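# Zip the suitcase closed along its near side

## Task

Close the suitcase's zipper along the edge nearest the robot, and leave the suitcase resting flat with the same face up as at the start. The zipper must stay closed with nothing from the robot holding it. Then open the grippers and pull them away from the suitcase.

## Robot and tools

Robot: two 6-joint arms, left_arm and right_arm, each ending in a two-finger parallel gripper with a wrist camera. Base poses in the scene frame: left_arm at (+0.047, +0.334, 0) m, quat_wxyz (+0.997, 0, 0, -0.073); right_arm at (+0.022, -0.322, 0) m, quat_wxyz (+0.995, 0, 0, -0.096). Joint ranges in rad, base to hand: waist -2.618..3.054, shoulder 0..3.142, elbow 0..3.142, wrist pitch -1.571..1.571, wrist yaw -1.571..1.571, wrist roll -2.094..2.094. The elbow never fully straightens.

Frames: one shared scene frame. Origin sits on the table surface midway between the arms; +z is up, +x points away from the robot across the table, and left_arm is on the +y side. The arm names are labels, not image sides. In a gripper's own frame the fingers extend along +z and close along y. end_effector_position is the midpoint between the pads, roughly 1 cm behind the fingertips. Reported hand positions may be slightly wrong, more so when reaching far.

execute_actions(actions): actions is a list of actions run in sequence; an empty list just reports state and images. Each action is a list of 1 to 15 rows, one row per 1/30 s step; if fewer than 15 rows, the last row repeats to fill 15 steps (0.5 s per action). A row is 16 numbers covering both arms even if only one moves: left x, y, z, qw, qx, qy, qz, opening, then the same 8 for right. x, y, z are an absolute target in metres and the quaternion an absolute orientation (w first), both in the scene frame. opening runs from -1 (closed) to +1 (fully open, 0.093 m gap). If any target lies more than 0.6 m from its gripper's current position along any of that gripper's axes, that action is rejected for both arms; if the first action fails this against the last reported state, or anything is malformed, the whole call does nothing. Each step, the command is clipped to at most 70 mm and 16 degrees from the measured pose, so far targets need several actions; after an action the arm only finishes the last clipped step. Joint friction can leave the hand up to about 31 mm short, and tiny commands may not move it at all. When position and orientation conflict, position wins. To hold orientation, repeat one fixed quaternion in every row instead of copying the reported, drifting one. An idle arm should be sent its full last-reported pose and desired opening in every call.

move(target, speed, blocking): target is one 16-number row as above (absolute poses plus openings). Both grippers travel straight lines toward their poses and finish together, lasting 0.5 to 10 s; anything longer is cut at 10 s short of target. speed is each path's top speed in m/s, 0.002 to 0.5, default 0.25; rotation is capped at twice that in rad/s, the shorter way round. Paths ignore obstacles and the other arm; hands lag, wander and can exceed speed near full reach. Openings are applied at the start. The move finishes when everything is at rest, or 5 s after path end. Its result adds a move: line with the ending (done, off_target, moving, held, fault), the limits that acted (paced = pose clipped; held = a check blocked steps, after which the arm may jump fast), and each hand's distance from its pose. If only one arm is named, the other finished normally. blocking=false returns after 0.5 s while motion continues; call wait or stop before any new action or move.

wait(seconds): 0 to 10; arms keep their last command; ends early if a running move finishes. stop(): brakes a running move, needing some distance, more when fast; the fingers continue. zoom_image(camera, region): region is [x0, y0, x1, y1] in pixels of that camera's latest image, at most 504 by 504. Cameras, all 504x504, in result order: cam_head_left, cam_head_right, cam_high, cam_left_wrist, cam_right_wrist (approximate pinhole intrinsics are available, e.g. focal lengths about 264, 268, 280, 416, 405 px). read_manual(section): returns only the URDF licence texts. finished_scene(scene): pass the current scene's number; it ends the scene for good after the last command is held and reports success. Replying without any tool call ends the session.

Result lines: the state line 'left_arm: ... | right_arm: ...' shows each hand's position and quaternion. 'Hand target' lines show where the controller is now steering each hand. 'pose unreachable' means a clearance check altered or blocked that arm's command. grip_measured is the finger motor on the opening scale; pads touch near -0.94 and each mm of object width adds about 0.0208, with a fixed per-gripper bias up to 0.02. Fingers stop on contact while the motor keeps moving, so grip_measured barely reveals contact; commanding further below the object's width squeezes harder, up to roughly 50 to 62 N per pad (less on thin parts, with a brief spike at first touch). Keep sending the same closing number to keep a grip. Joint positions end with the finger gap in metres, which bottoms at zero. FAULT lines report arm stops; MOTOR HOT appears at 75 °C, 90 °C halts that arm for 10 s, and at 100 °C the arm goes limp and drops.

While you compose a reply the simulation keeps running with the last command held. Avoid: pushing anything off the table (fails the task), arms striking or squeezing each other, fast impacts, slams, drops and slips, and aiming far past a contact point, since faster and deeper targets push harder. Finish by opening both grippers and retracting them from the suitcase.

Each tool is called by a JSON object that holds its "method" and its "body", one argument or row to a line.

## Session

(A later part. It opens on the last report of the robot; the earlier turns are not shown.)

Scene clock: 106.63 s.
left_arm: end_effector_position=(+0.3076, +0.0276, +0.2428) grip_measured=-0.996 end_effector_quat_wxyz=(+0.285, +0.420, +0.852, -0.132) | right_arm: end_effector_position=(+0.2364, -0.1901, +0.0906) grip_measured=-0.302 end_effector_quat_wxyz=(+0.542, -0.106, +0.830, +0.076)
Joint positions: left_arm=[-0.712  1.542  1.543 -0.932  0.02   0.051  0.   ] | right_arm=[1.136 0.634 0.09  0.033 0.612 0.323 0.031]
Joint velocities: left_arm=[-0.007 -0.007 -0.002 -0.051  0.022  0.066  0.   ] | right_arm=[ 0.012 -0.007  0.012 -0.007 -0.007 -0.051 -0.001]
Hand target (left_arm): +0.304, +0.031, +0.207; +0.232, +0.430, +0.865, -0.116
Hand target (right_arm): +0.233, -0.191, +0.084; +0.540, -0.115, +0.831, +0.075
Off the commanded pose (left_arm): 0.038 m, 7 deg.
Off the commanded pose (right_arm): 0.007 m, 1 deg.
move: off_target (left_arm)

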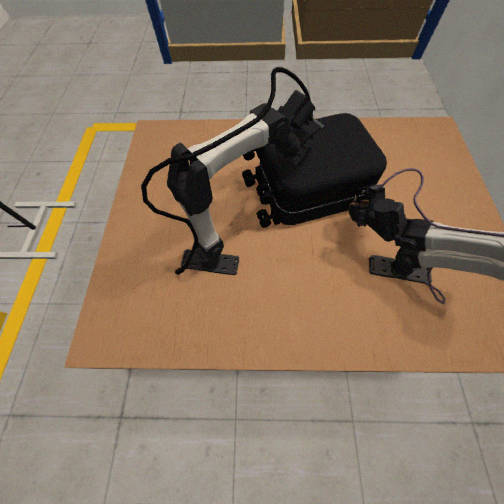

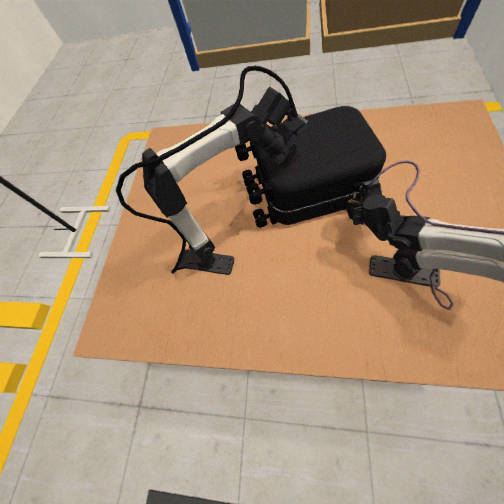

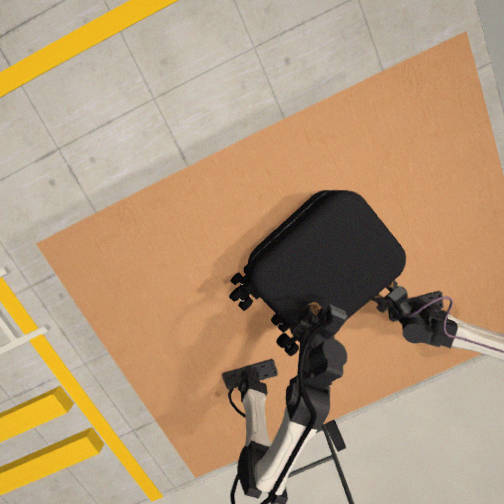

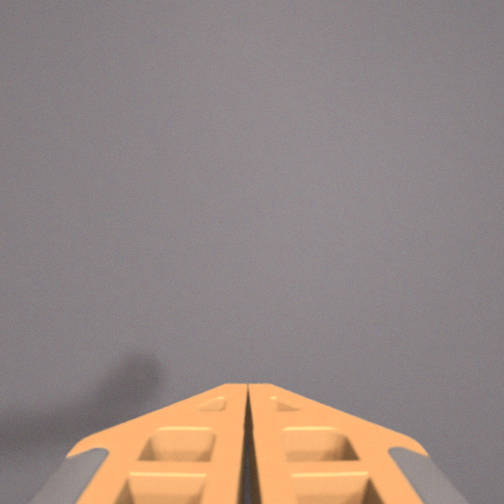

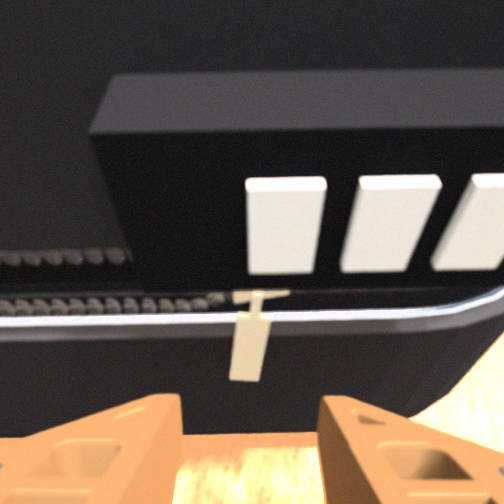

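{"method": "move", "body": {
  "target": [0.305,0.03,0.205,0.232,0.431,0.865,-0.115,-1, 0.249,-0.185,0.083,0.54,-0.115,0.831,0.075,-0.3],
  "speed": 0.03
}}

Scene clock: 109.90 s.
left_arm: end_effector_position=(+0.3078, +0.0277, +0.2429) grip_measured=-0.996 end_effector_quat_wxyz=(+0.285, +0.419, +0.852, -0.132) | right_arm: end_effector_position=(+0.2475, -0.1852, +0.0888) grip_measured=-0.302 end_effector_quat_wxyz=(+0.543, -0.111, +0.829, +0.077)
Joint positions: left_arm=[-0.711  1.542  1.543 -0.932  0.021  0.051  0.   ] | right_arm=[1.079 0.747 0.09  0.169 0.555 0.282 0.031]
Joint velocities: left_arm=[-0.007 -0.002 -0.012 -0.081 -0.007 -0.022  0.   ] | right_arm=[ 0.002  0.022 -0.002  0.007 -0.022 -0.007 -0.   ]
Hand target (left_arm): +0.304, +0.031, +0.207; +0.232, +0.430, +0.865, -0.116
Hand target (right_arm): +0.248, -0.186, +0.084; +0.539, -0.115, +0.831, +0.075
Off the commanded pose (left_arm): 0.038 m, 7 deg.
Off the commanded pose (right_arm): 0.006 m, 1 deg.
move: off_target (left_arm)

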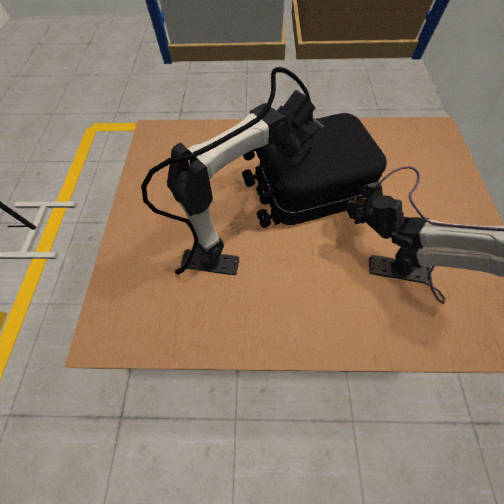

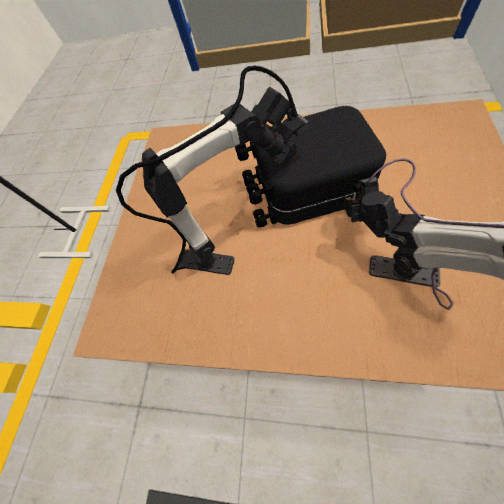

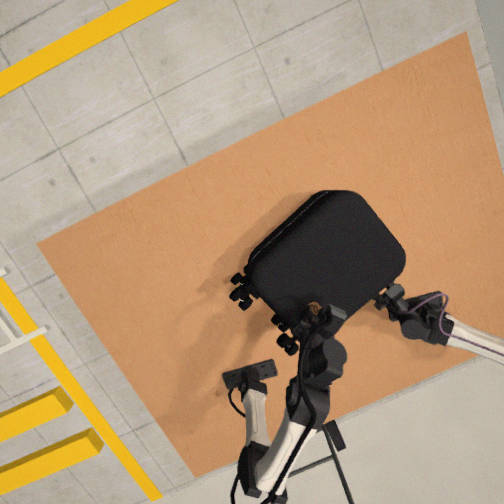

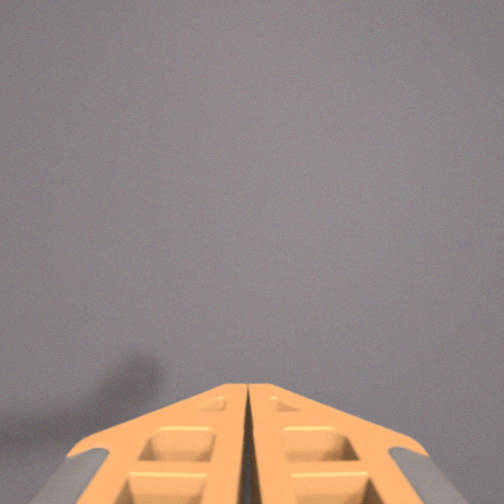

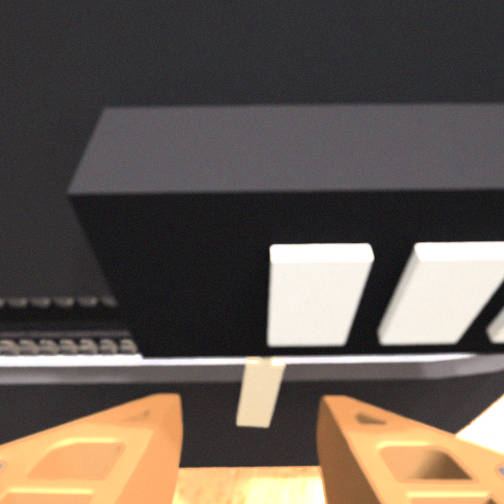

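Close with a moderate grip.

{"method": "execute_actions", "body": {
  "actions": [
    [[0.305,0.03,0.207,0.232,0.431,0.865,-0.115,-1, 0.249,-0.186,0.084,0.54,-0.115,0.831,0.075,-0.65]],
    [[0.305,0.03,0.207,0.232,0.431,0.865,-0.115,-1, 0.249,-0.186,0.084,0.54,-0.115,0.831,0.075,-0.88]]
  ]
}}

Scene clock: 111.53 s.
left_arm: end_effector_position=(+0.3078, +0.0277, +0.2429) grip_measured=-0.996 end_effector_quat_wxyz=(+0.285, +0.420, +0.852, -0.132) | right_arm: end_effector_position=(+0.2473, -0.1838, +0.0883) grip_measured=-0.871 end_effector_quat_wxyz=(+0.541, -0.115, +0.829, +0.081)
Joint positions: left_arm=[-0.711  1.542  1.543 -0.932  0.021  0.052  0.   ] | right_arm=[1.073 0.748 0.09  0.17  0.537 0.277 0.003]
Joint velocities: left_arm=[-0.002 -0.007 -0.017  0.081 -0.066 -0.066  0.   ] | right_arm=[-0.002  0.002 -0.012  0.007 -0.007 -0.037 -0.   ]
Hand target (left_arm): +0.304, +0.031, +0.209; +0.232, +0.430, +0.865, -0.116
Hand target (right_arm): +0.249, -0.186, +0.084; +0.539, -0.115, +0.831, +0.075
Off the commanded pose (left_arm): 0.036 m, 7 deg.
Off the commanded pose (right_arm): 0.005 m, 1 deg.

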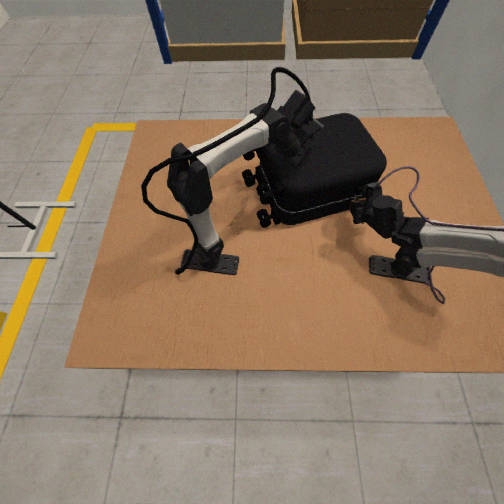

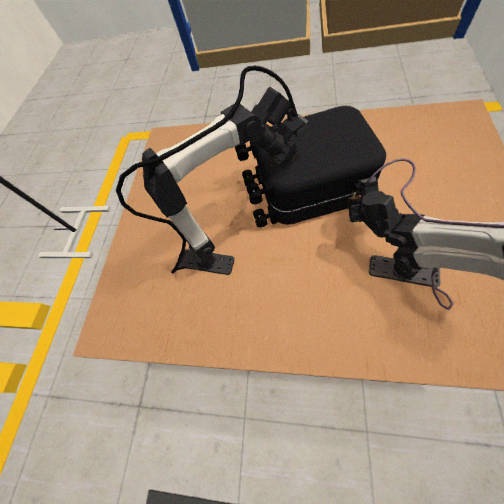

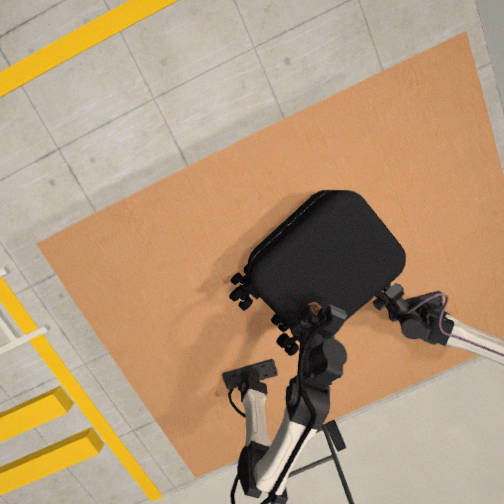

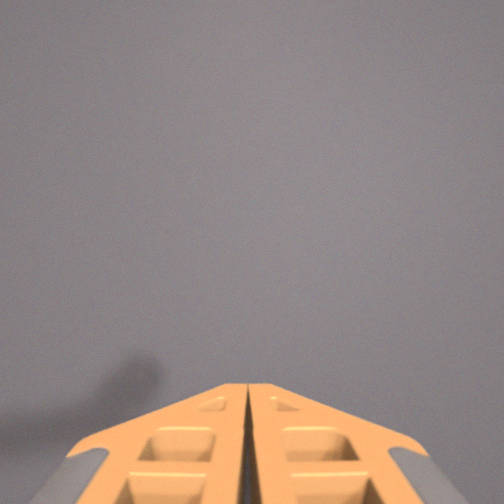

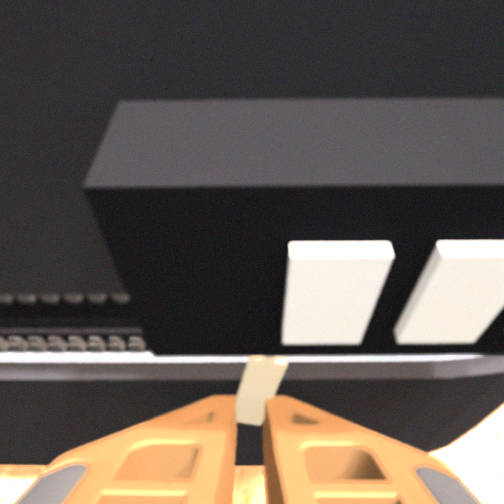

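{"method": "move", "body": {
  "target": [0.305,0.03,0.205,0.232,0.431,0.865,-0.115,-1, 0.238,-0.190,0.102,0.548,-0.114,0.826,0.076,-0.88],
  "speed": 0.02
}}

Scene clock: 115.83 s.
left_arm: end_effector_position=(+0.3080, +0.0275, +0.2429) grip_measured=-0.996 end_effector_quat_wxyz=(+0.285, +0.420, +0.851, -0.132) | right_arm: end_effector_position=(+0.2381, -0.1917, +0.0900) grip_measured=-0.871 end_effector_quat_wxyz=(+0.540, -0.121, +0.830, +0.069)
Joint positions: left_arm=[-0.711  1.543  1.543 -0.931  0.021  0.052  0.   ] | right_arm=[1.109 0.629 0.09  0.03  0.582 0.279 0.003]
Joint velocities: left_arm=[-0.007  0.012  0.017 -0.022  0.037 -0.037  0.   ] | right_arm=[-0.032  0.002 -0.007  0.007 -0.022  0.007  0.   ]
Hand target (left_arm): +0.304, +0.031, +0.207; +0.232, +0.430, +0.865, -0.116
Hand target (right_arm): +0.239, -0.189, +0.101; +0.548, -0.114, +0.825, +0.076
Off the commanded pose (left_arm): 0.038 m, 7 deg.
Off the commanded pose (right_arm): 0.012 m, 2 deg.
move: off_target (left_arm, right_arm)

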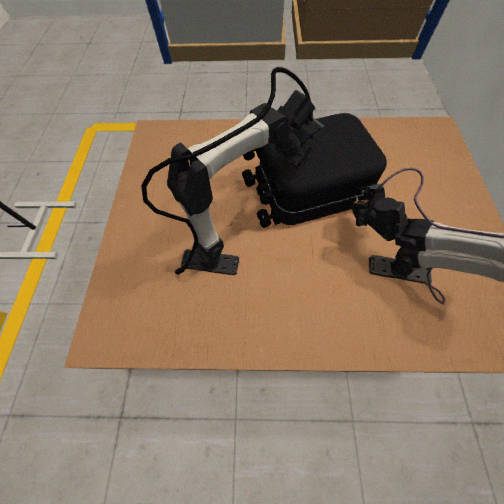

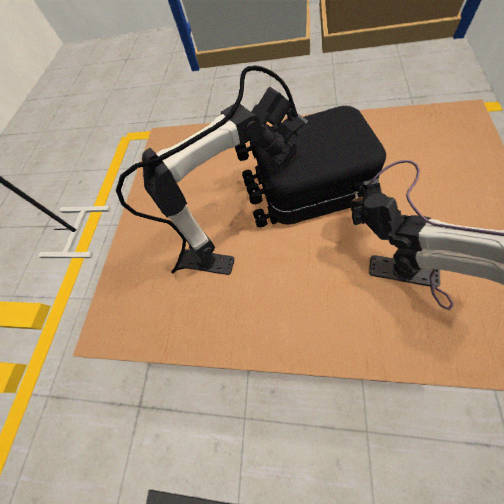

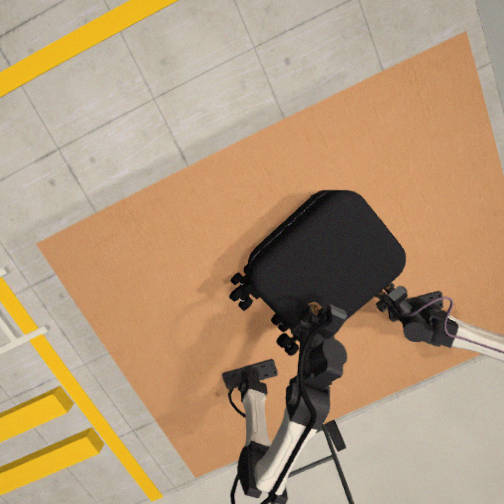

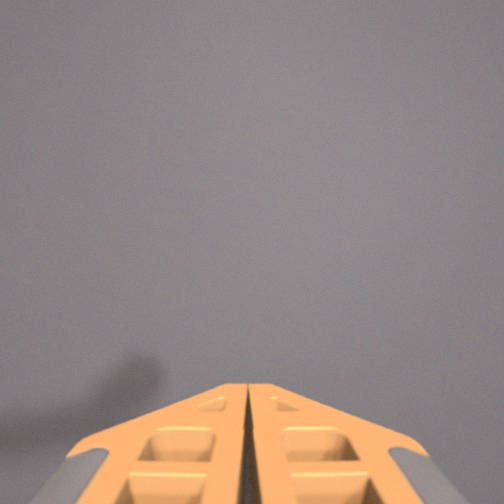

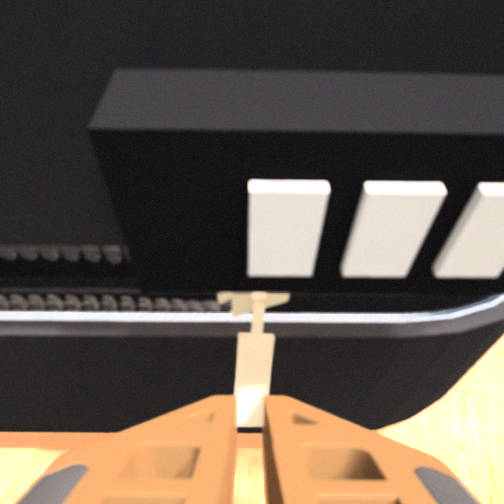

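{"method": "execute_actions", "body": {
  "actions": [
    [[0.305,0.03,0.207,0.232,0.431,0.865,-0.115,-1, 0.238,-0.190,0.104,0.548,-0.114,0.826,0.076,-0.88],[0.305,0.03,0.207,0.232,0.431,0.865,-0.115,-1, 0.238,-0.190,0.104,0.548,-0.114,0.826,0.076,-0.88],[0.305,0.03,0.207,0.232,0.431,0.865,-0.115,-1, 0.238,-0.190,0.104,0.548,-0.114,0.826,0.076,-0.88],[0.305,0.03,0.207,0.232,0.431,0.865,-0.115,-1, 0.238,-0.190,0.106,0.548,-0.114,0.826,0.076,-0.88],[0.305,0.03,0.207,0.232,0.431,0.865,-0.115,-1, 0.238,-0.190,0.106,0.548,-0.114,0.826,0.076,-0.88],[0.305,0.03,0.207,0.232,0.431,0.865,-0.115,-1, 0.238,-0.190,0.106,0.548,-0.114,0.826,0.076,-0.88],[0.305,0.03,0.207,0.232,0.431,0.865,-0.115,-1, 0.237,-0.190,0.108,0.548,-0.114,0.826,0.076,-0.88],[0.305,0.03,0.207,0.232,0.431,0.865,-0.115,-1, 0.237,-0.190,0.108,0.548,-0.114,0.826,0.076,-0.88],[0.305,0.03,0.207,0.232,0.431,0.865,-0.115,-1, 0.237,-0.190,0.108,0.548,-0.114,0.826,0.076,-0.88],[0.305,0.03,0.207,0.232,0.431,0.865,-0.115,-1, 0.237,-0.191,0.110,0.548,-0.114,0.826,0.076,-0.88],[0.305,0.03,0.207,0.232,0.431,0.865,-0.115,-1, 0.237,-0.191,0.110,0.548,-0.114,0.826,0.076,-0.88],[0.305,0.03,0.207,0.232,0.431,0.865,-0.115,-1, 0.237,-0.191,0.110,0.548,-0.114,0.826,0.076,-0.88],[0.305,0.03,0.207,0.232,0.431,0.865,-0.115,-1, 0.236,-0.191,0.112,0.548,-0.114,0.826,0.076,-0.88]],
    [[0.305,0.03,0.207,0.232,0.431,0.865,-0.115,-1, 0.236,-0.191,0.113,0.548,-0.114,0.826,0.076,-0.88]]
  ]
}}

Scene clock: 120.50 s.
left_arm: end_effector_position=(+0.3080, +0.0275, +0.2429) grip_measured=-0.996 end_effector_quat_wxyz=(+0.285, +0.420, +0.851, -0.132) | right_arm: end_effector_position=(+0.2342, -0.1941, +0.0941) grip_measured=-0.872 end_effector_quat_wxyz=(+0.530, -0.128, +0.836, +0.062)
Joint positions: left_arm=[-0.711  1.543  1.543 -0.931  0.021  0.052  0.   ] | right_arm=[ 1.117  0.585  0.127 -0.083  0.584  0.285  0.003]
Joint velocities: left_arm=[ 0.007 -0.007 -0.002 -0.007 -0.022 -0.081  0.   ] | right_arm=[-0.002 -0.017  0.007 -0.022 -0.022  0.051  0.001]
Hand target (left_arm): +0.304, +0.031, +0.209; +0.232, +0.430, +0.865, -0.116
Hand target (right_arm): +0.237, -0.191, +0.112; +0.547, -0.113, +0.826, +0.076
Off the commanded pose (left_arm): 0.036 m, 7 deg.
Off the commanded pose (right_arm): 0.019 m, 3 deg.

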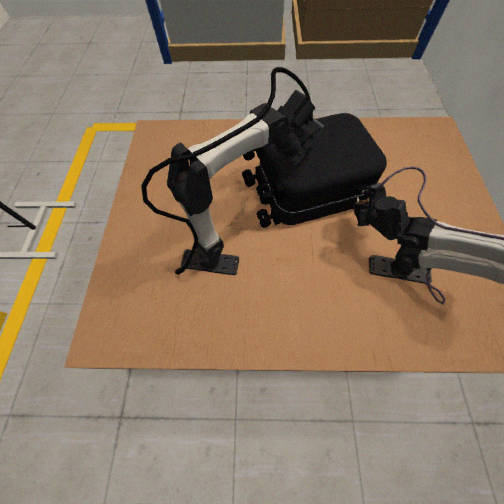

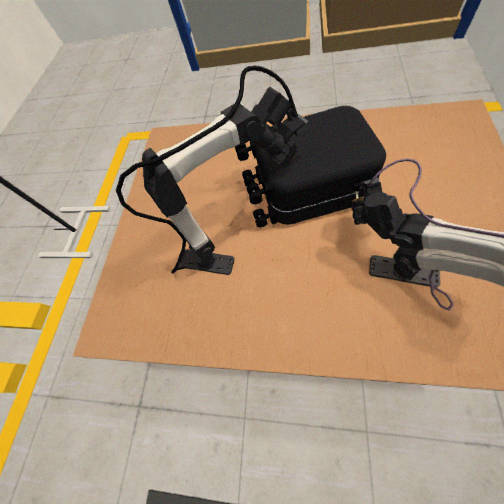

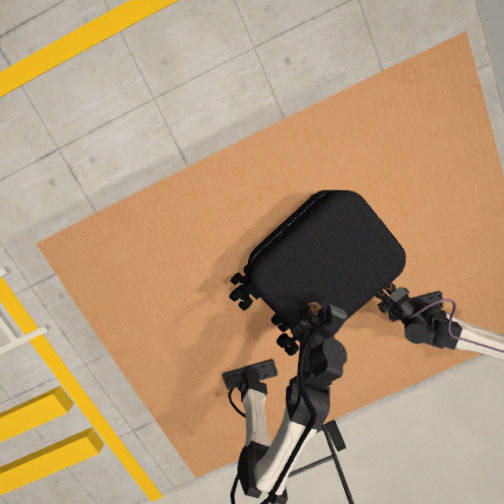

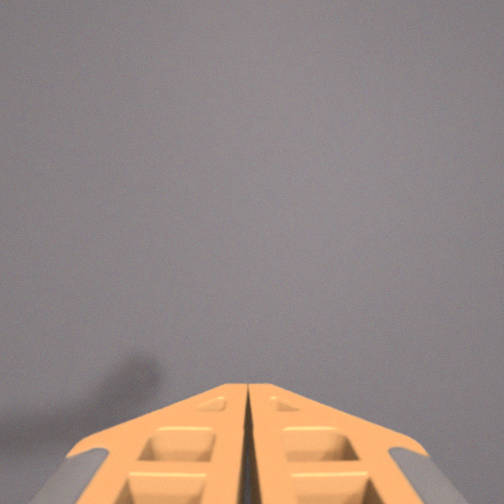

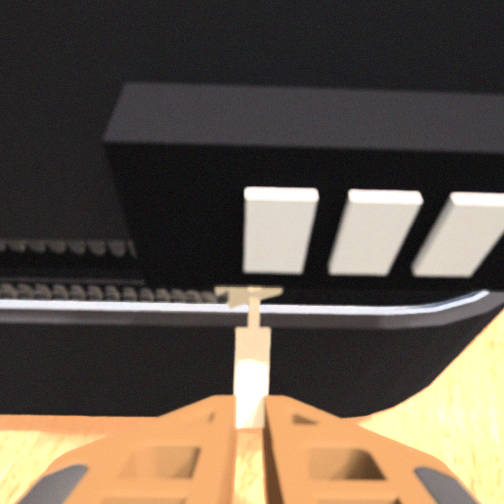

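{"method": "execute_actions", "body": {
  "actions": [
    [[0.305,0.03,0.207,0.232,0.431,0.865,-0.115,-1, 0.235,-0.191,0.116,0.548,-0.114,0.826,0.076,-0.88]],
    [[0.305,0.03,0.207,0.232,0.431,0.865,-0.115,-1, 0.234,-0.1915,0.120,0.548,-0.114,0.826,0.076,-0.88]],
    [[0.305,0.03,0.207,0.232,0.431,0.865,-0.115,-1, 0.234,-0.1915,0.120,0.548,-0.114,0.826,0.076,-0.81]]
  ]
}}

Scene clock: 123.40 s.
left_arm: end_effector_position=(+0.3080, +0.0275, +0.2429) grip_measured=-0.996 end_effector_quat_wxyz=(+0.285, +0.420, +0.851, -0.132) | right_arm: end_effector_position=(+0.2322, -0.1951, +0.1009) grip_measured=-0.811 end_effector_quat_wxyz=(+0.530, -0.127, +0.836, +0.060)
Joint positions: left_arm=[-0.711  1.543  1.543 -0.931  0.021  0.052  0.   ] | right_arm=[ 1.13   0.559  0.154 -0.145  0.598  0.293  0.006]
Joint velocities: left_arm=[ 0.007  0.002 -0.012  0.037 -0.007 -0.051  0.   ] | right_arm=[ 0.007 -0.002 -0.007 -0.051  0.037  0.007  0.001]
Hand target (left_arm): +0.304, +0.031, +0.209; +0.232, +0.430, +0.865, -0.116
Hand target (right_arm): +0.234, -0.192, +0.119; +0.547, -0.113, +0.826, +0.076
Off the commanded pose (left_arm): 0.036 m, 7 deg.
Off the commanded pose (right_arm): 0.019 m, 3 deg.

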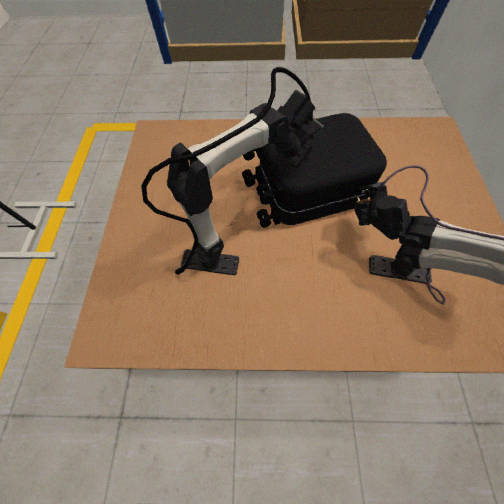

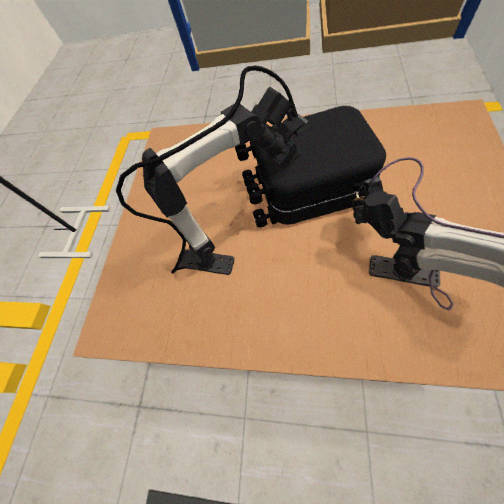

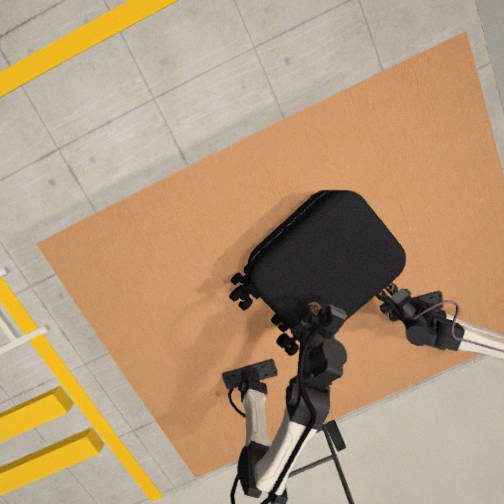

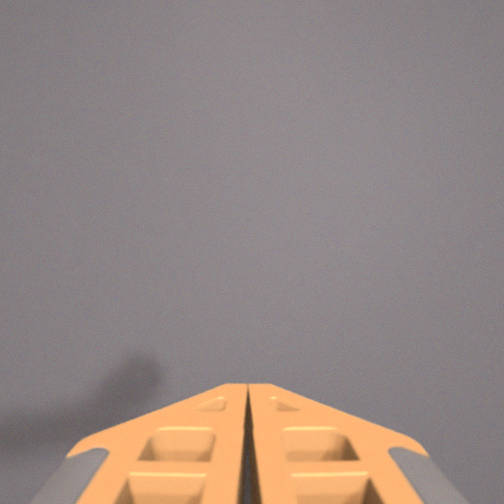

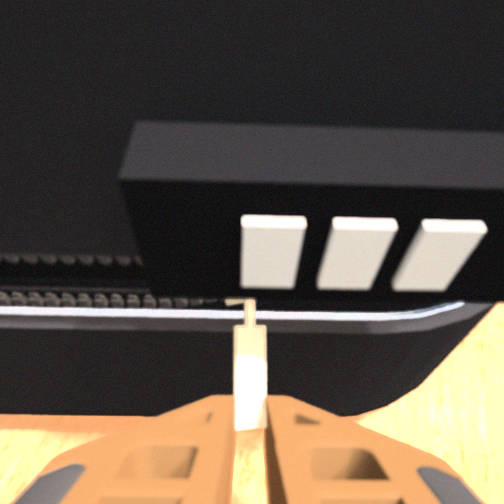

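{"method": "execute_actions", "body": {
  "actions": [
    [[0.305,0.03,0.207,0.232,0.431,0.865,-0.115,-1, 0.237,-0.1906,0.119,0.548,-0.114,0.826,0.076,-0.80]],
    [[0.305,0.03,0.207,0.232,0.431,0.865,-0.115,-1, 0.240,-0.1897,0.118,0.548,-0.114,0.826,0.076,-0.80]],
    [[0.305,0.03,0.207,0.232,0.431,0.865,-0.115,-1, 0.243,-0.1888,0.117,0.548,-0.114,0.826,0.076,-0.80]]
  ]
}}

Scene clock: 125.83 s.
left_arm: end_effector_position=(+0.3080, +0.0275, +0.2429) grip_measured=-0.996 end_effector_quat_wxyz=(+0.285, +0.420, +0.851, -0.132) | right_arm: end_effector_position=(+0.2378, -0.1930, +0.1080) grip_measured=-0.802 end_effector_quat_wxyz=(+0.541, -0.116, +0.830, +0.071)
Joint positions: left_arm=[-0.711  1.543  1.543 -0.931  0.021  0.052  0.   ] | right_arm=[ 1.105  0.57   0.154 -0.089  0.58   0.286  0.007]
Joint velocities: left_arm=[ 0.002  0.002  0.002 -0.022  0.051 -0.022  0.   ] | right_arm=[-0.007  0.051  0.007  0.051 -0.022 -0.051 -0.   ]
Hand target (left_arm): +0.304, +0.031, +0.209; +0.232, +0.430, +0.865, -0.116
Hand target (right_arm): +0.242, -0.190, +0.117; +0.548, -0.113, +0.826, +0.076
Off the commanded pose (left_arm): 0.036 m, 7 deg.
Off the commanded pose (right_arm): 0.011 m, 1 deg.

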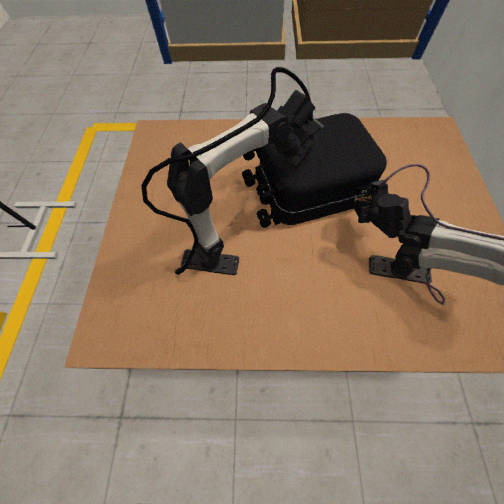

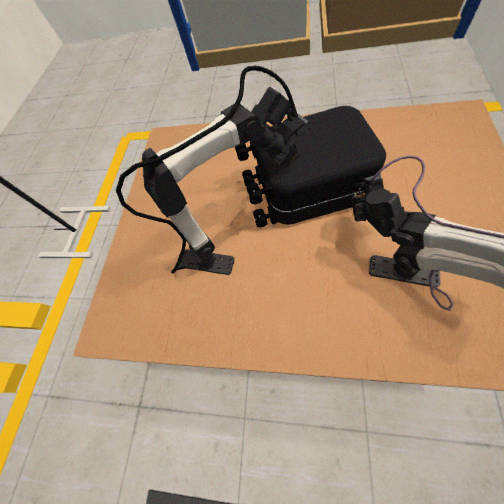

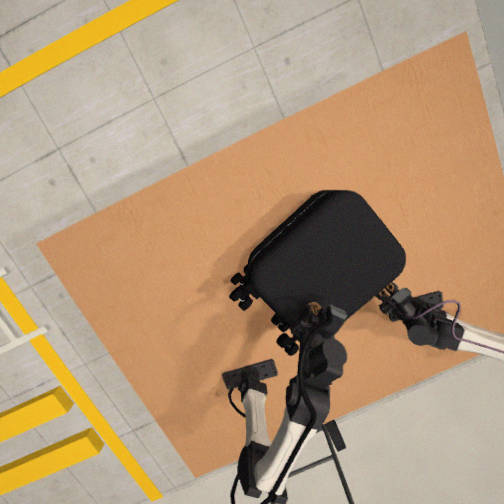

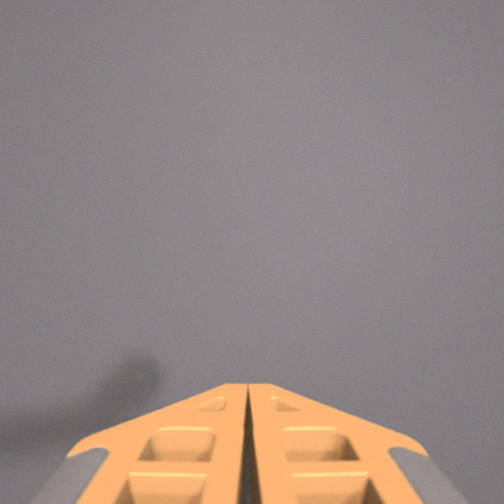

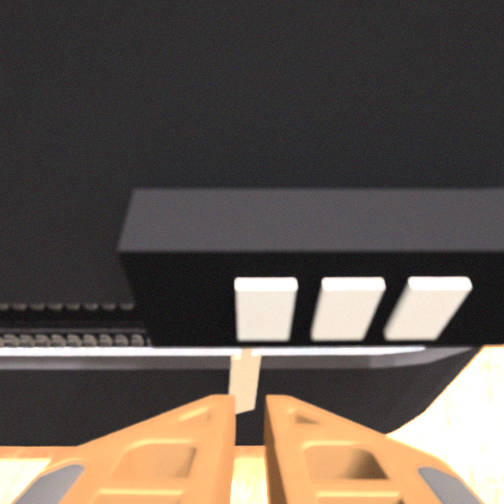

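{"method": "move", "body": {
  "target": [0.305,0.03,0.205,0.232,0.431,0.865,-0.115,-1, 0.234,-0.192,0.083,0.54,-0.115,0.831,0.075,-0.3],
  "speed": 0.05
}}

{"method": "move", "body": {
  "target": [0.305,0.03,0.205,0.232,0.431,0.865,-0.115,-1, 0.249,-0.186,0.083,0.54,-0.115,0.831,0.075,-0.3],
  "speed": 0.04
}}

Scene clock: 130.50 s.
left_arm: end_effector_position=(+0.3080, +0.0275, +0.2429) grip_measured=-0.996 end_effector_quat_wxyz=(+0.285, +0.420, +0.851, -0.132) | right_arm: end_effector_position=(+0.2351, -0.1912, +0.0931) grip_measured=-0.302 end_effector_quat_wxyz=(+0.545, -0.113, +0.827, +0.080)
Joint positions: left_arm=[-0.711  1.543  1.543 -0.931  0.021  0.052  0.   ] | right_arm=[1.125 0.585 0.085 0.007 0.59  0.3   0.031]
Joint velocities: left_arm=[ 0.002 -0.012 -0.007  0.081 -0.051  0.051  0.   ] | right_arm=[-0.002  0.027 -0.007  0.022  0.022  0.037  0.001]
Hand target (left_arm): +0.304, +0.031, +0.207; +0.232, +0.430, +0.865, -0.116
Hand target (right_arm): +0.233, -0.192, +0.083; +0.540, -0.115, +0.831, +0.075
Off the commanded pose (left_arm): 0.038 m, 7 deg.
Off the commanded pose (right_arm): 0.010 m, 1 deg.
move: off_target (left_arm)

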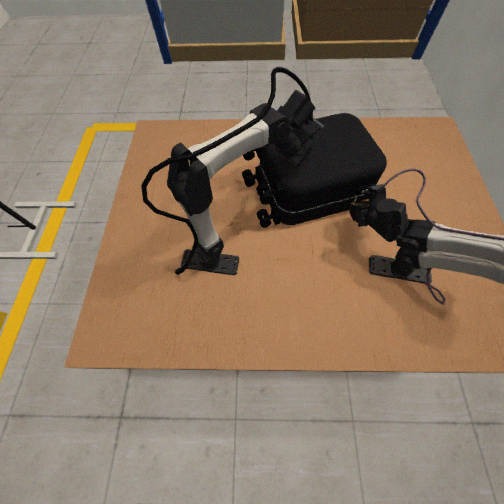

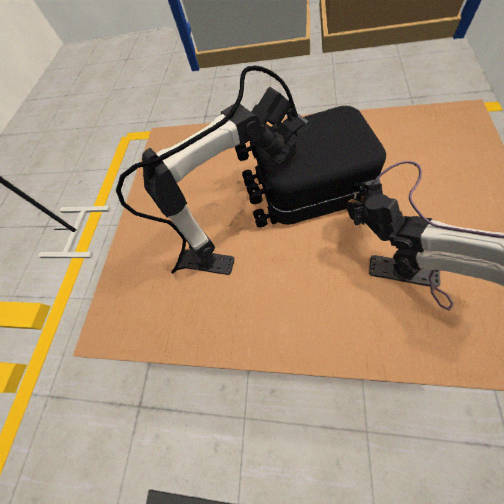

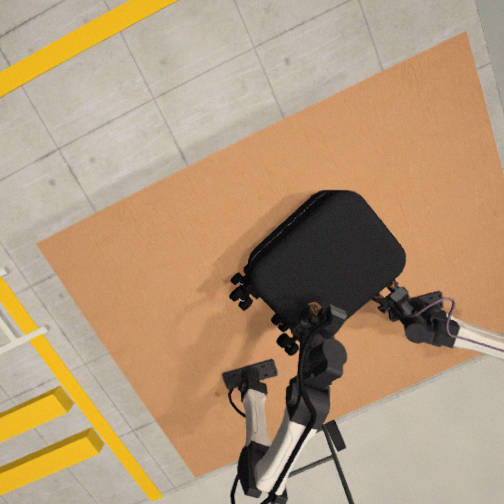

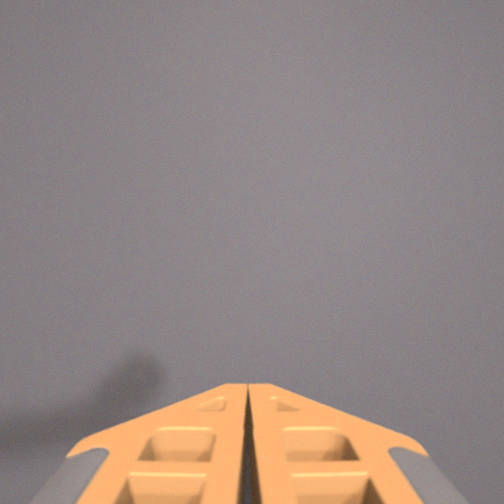

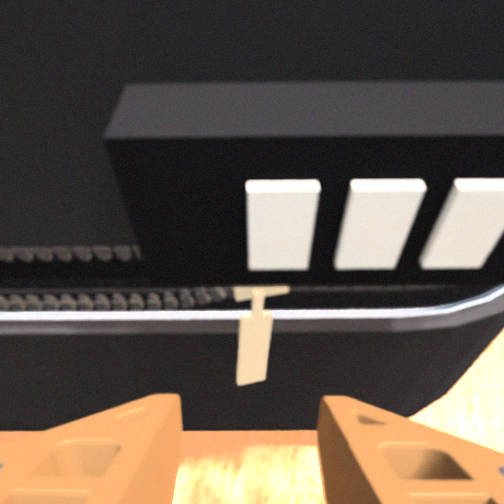

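Scene clock: 132.20 s.
left_arm: end_effector_position=(+0.3080, +0.0275, +0.2429) grip_measured=-0.996 end_effector_quat_wxyz=(+0.285, +0.420, +0.851, -0.132) | right_arm: end_effector_position=(+0.2474, -0.1860, +0.0867) grip_measured=-0.302 end_effector_quat_wxyz=(+0.541, -0.113, +0.830, +0.078)
Joint positions: left_arm=[-0.711  1.543  1.543 -0.931  0.021  0.052  0.   ] | right_arm=[1.07  0.746 0.085 0.171 0.543 0.277 0.031]
Joint velocities: left_arm=[ 0.002  0.002  0.002  0.022 -0.051  0.051  0.   ] | right_arm=[-0.007  0.002 -0.007 -0.007  0.051 -0.007  0.   ]
Hand target (left_arm): +0.304, +0.031, +0.207; +0.232, +0.430, +0.865, -0.116
Hand target (right_arm): +0.248, -0.187, +0.084; +0.539, -0.115, +0.831, +0.075
Off the commanded pose (left_arm): 0.038 m, 7 deg.
Off the commanded pose (right_arm): 0.004 m, 0 deg.
move: off_target (left_arm)

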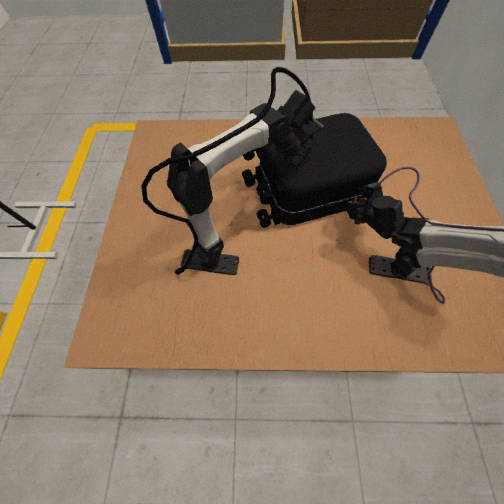

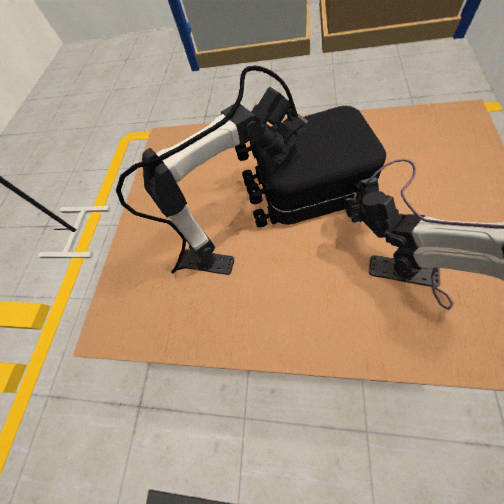

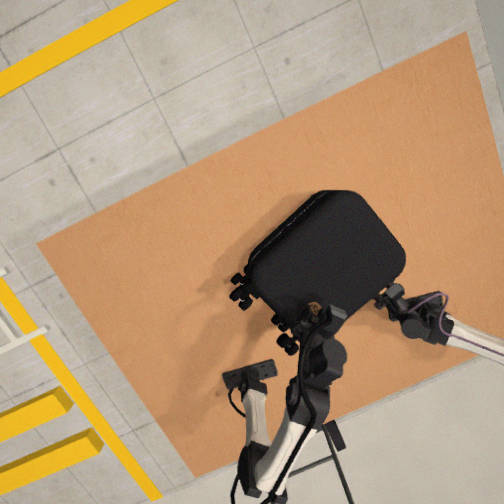

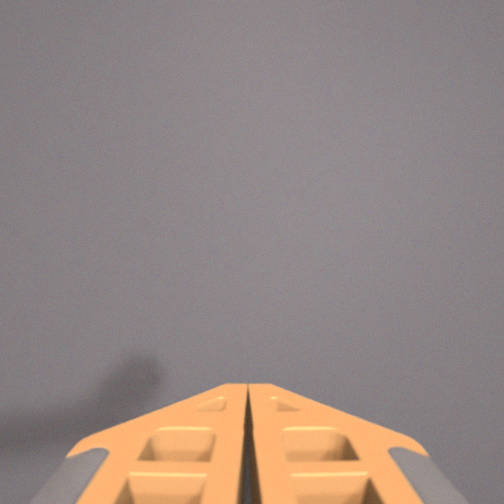

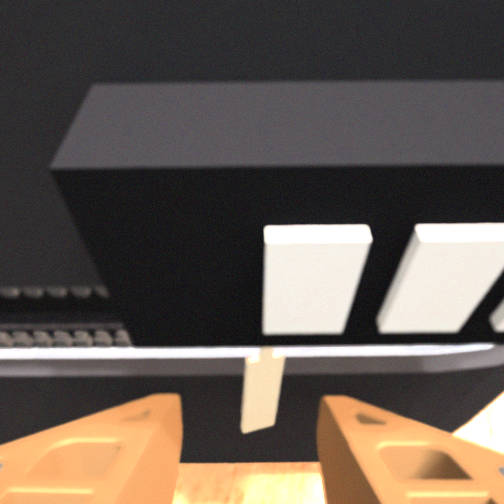

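{"method": "execute_actions", "body": {
  "actions": [
    [[0.305,0.03,0.207,0.232,0.431,0.865,-0.115,-1, 0.249,-0.188,0.084,0.54,-0.115,0.831,0.075,-0.65]],
    [[0.305,0.03,0.207,0.232,0.431,0.865,-0.115,-1, 0.249,-0.188,0.084,0.54,-0.115,0.831,0.075,-0.88]]
  ]
}}

Scene clock: 133.93 s.
left_arm: end_effector_position=(+0.3080, +0.0275, +0.2429) grip_measured=-0.996 end_effector_quat_wxyz=(+0.285, +0.420, +0.851, -0.132) | right_arm: end_effector_position=(+0.2478, -0.1858, +0.0861) grip_measured=-0.872 end_effector_quat_wxyz=(+0.539, -0.115, +0.831, +0.079)
Joint positions: left_arm=[-0.711  1.543  1.543 -0.931  0.021  0.052  0.   ] | right_arm=[1.061 0.746 0.085 0.171 0.528 0.271 0.003]
Joint velocities: left_arm=[-0.017 -0.012 -0.007  0.022 -0.051 -0.007  0.   ] | right_arm=[-0.002 -0.017  0.002 -0.095  0.095 -0.037 -0.   ]
Hand target (left_arm): +0.304, +0.031, +0.209; +0.232, +0.430, +0.865, -0.116
Hand target (right_arm): +0.249, -0.188, +0.084; +0.540, -0.115, +0.831, +0.075
Off the commanded pose (left_arm): 0.036 m, 7 deg.
Off the commanded pose (right_arm): 0.003 m, 1 deg.

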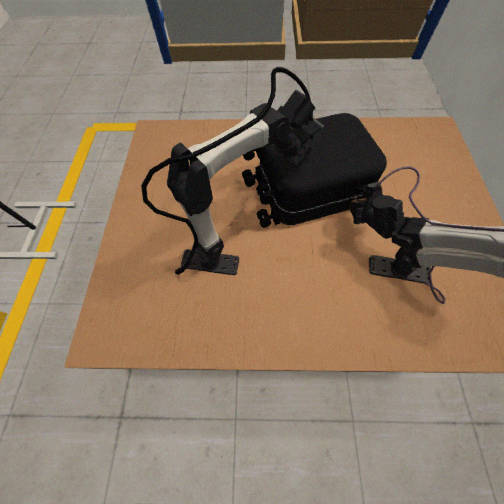

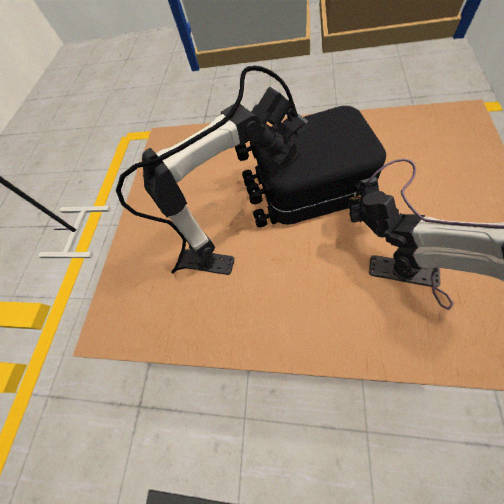

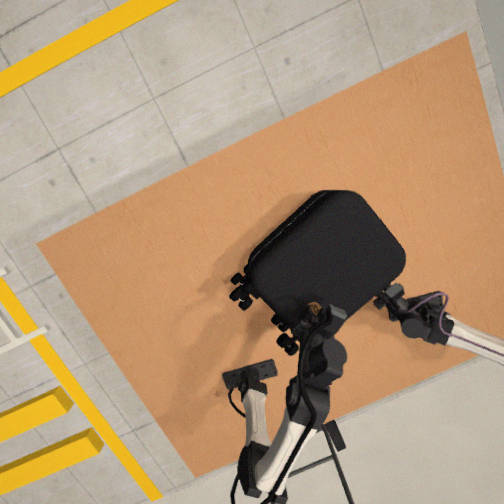

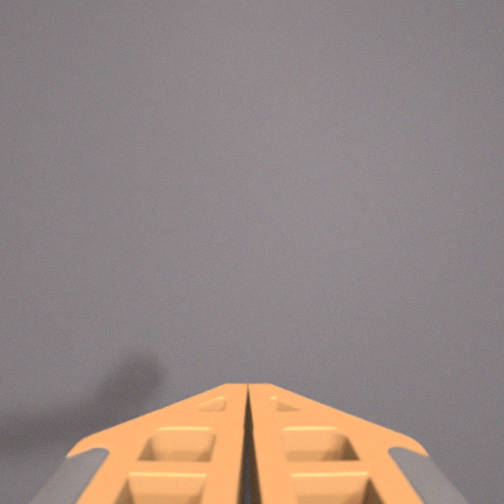

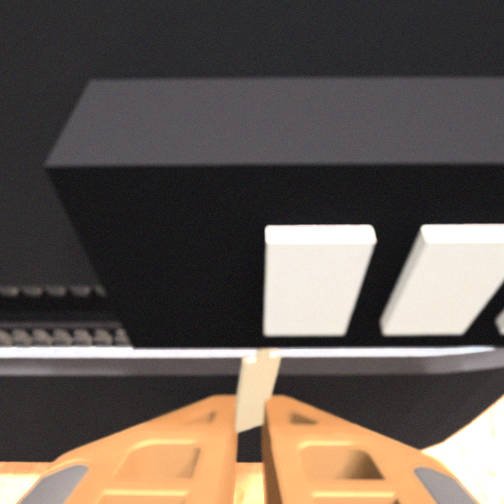

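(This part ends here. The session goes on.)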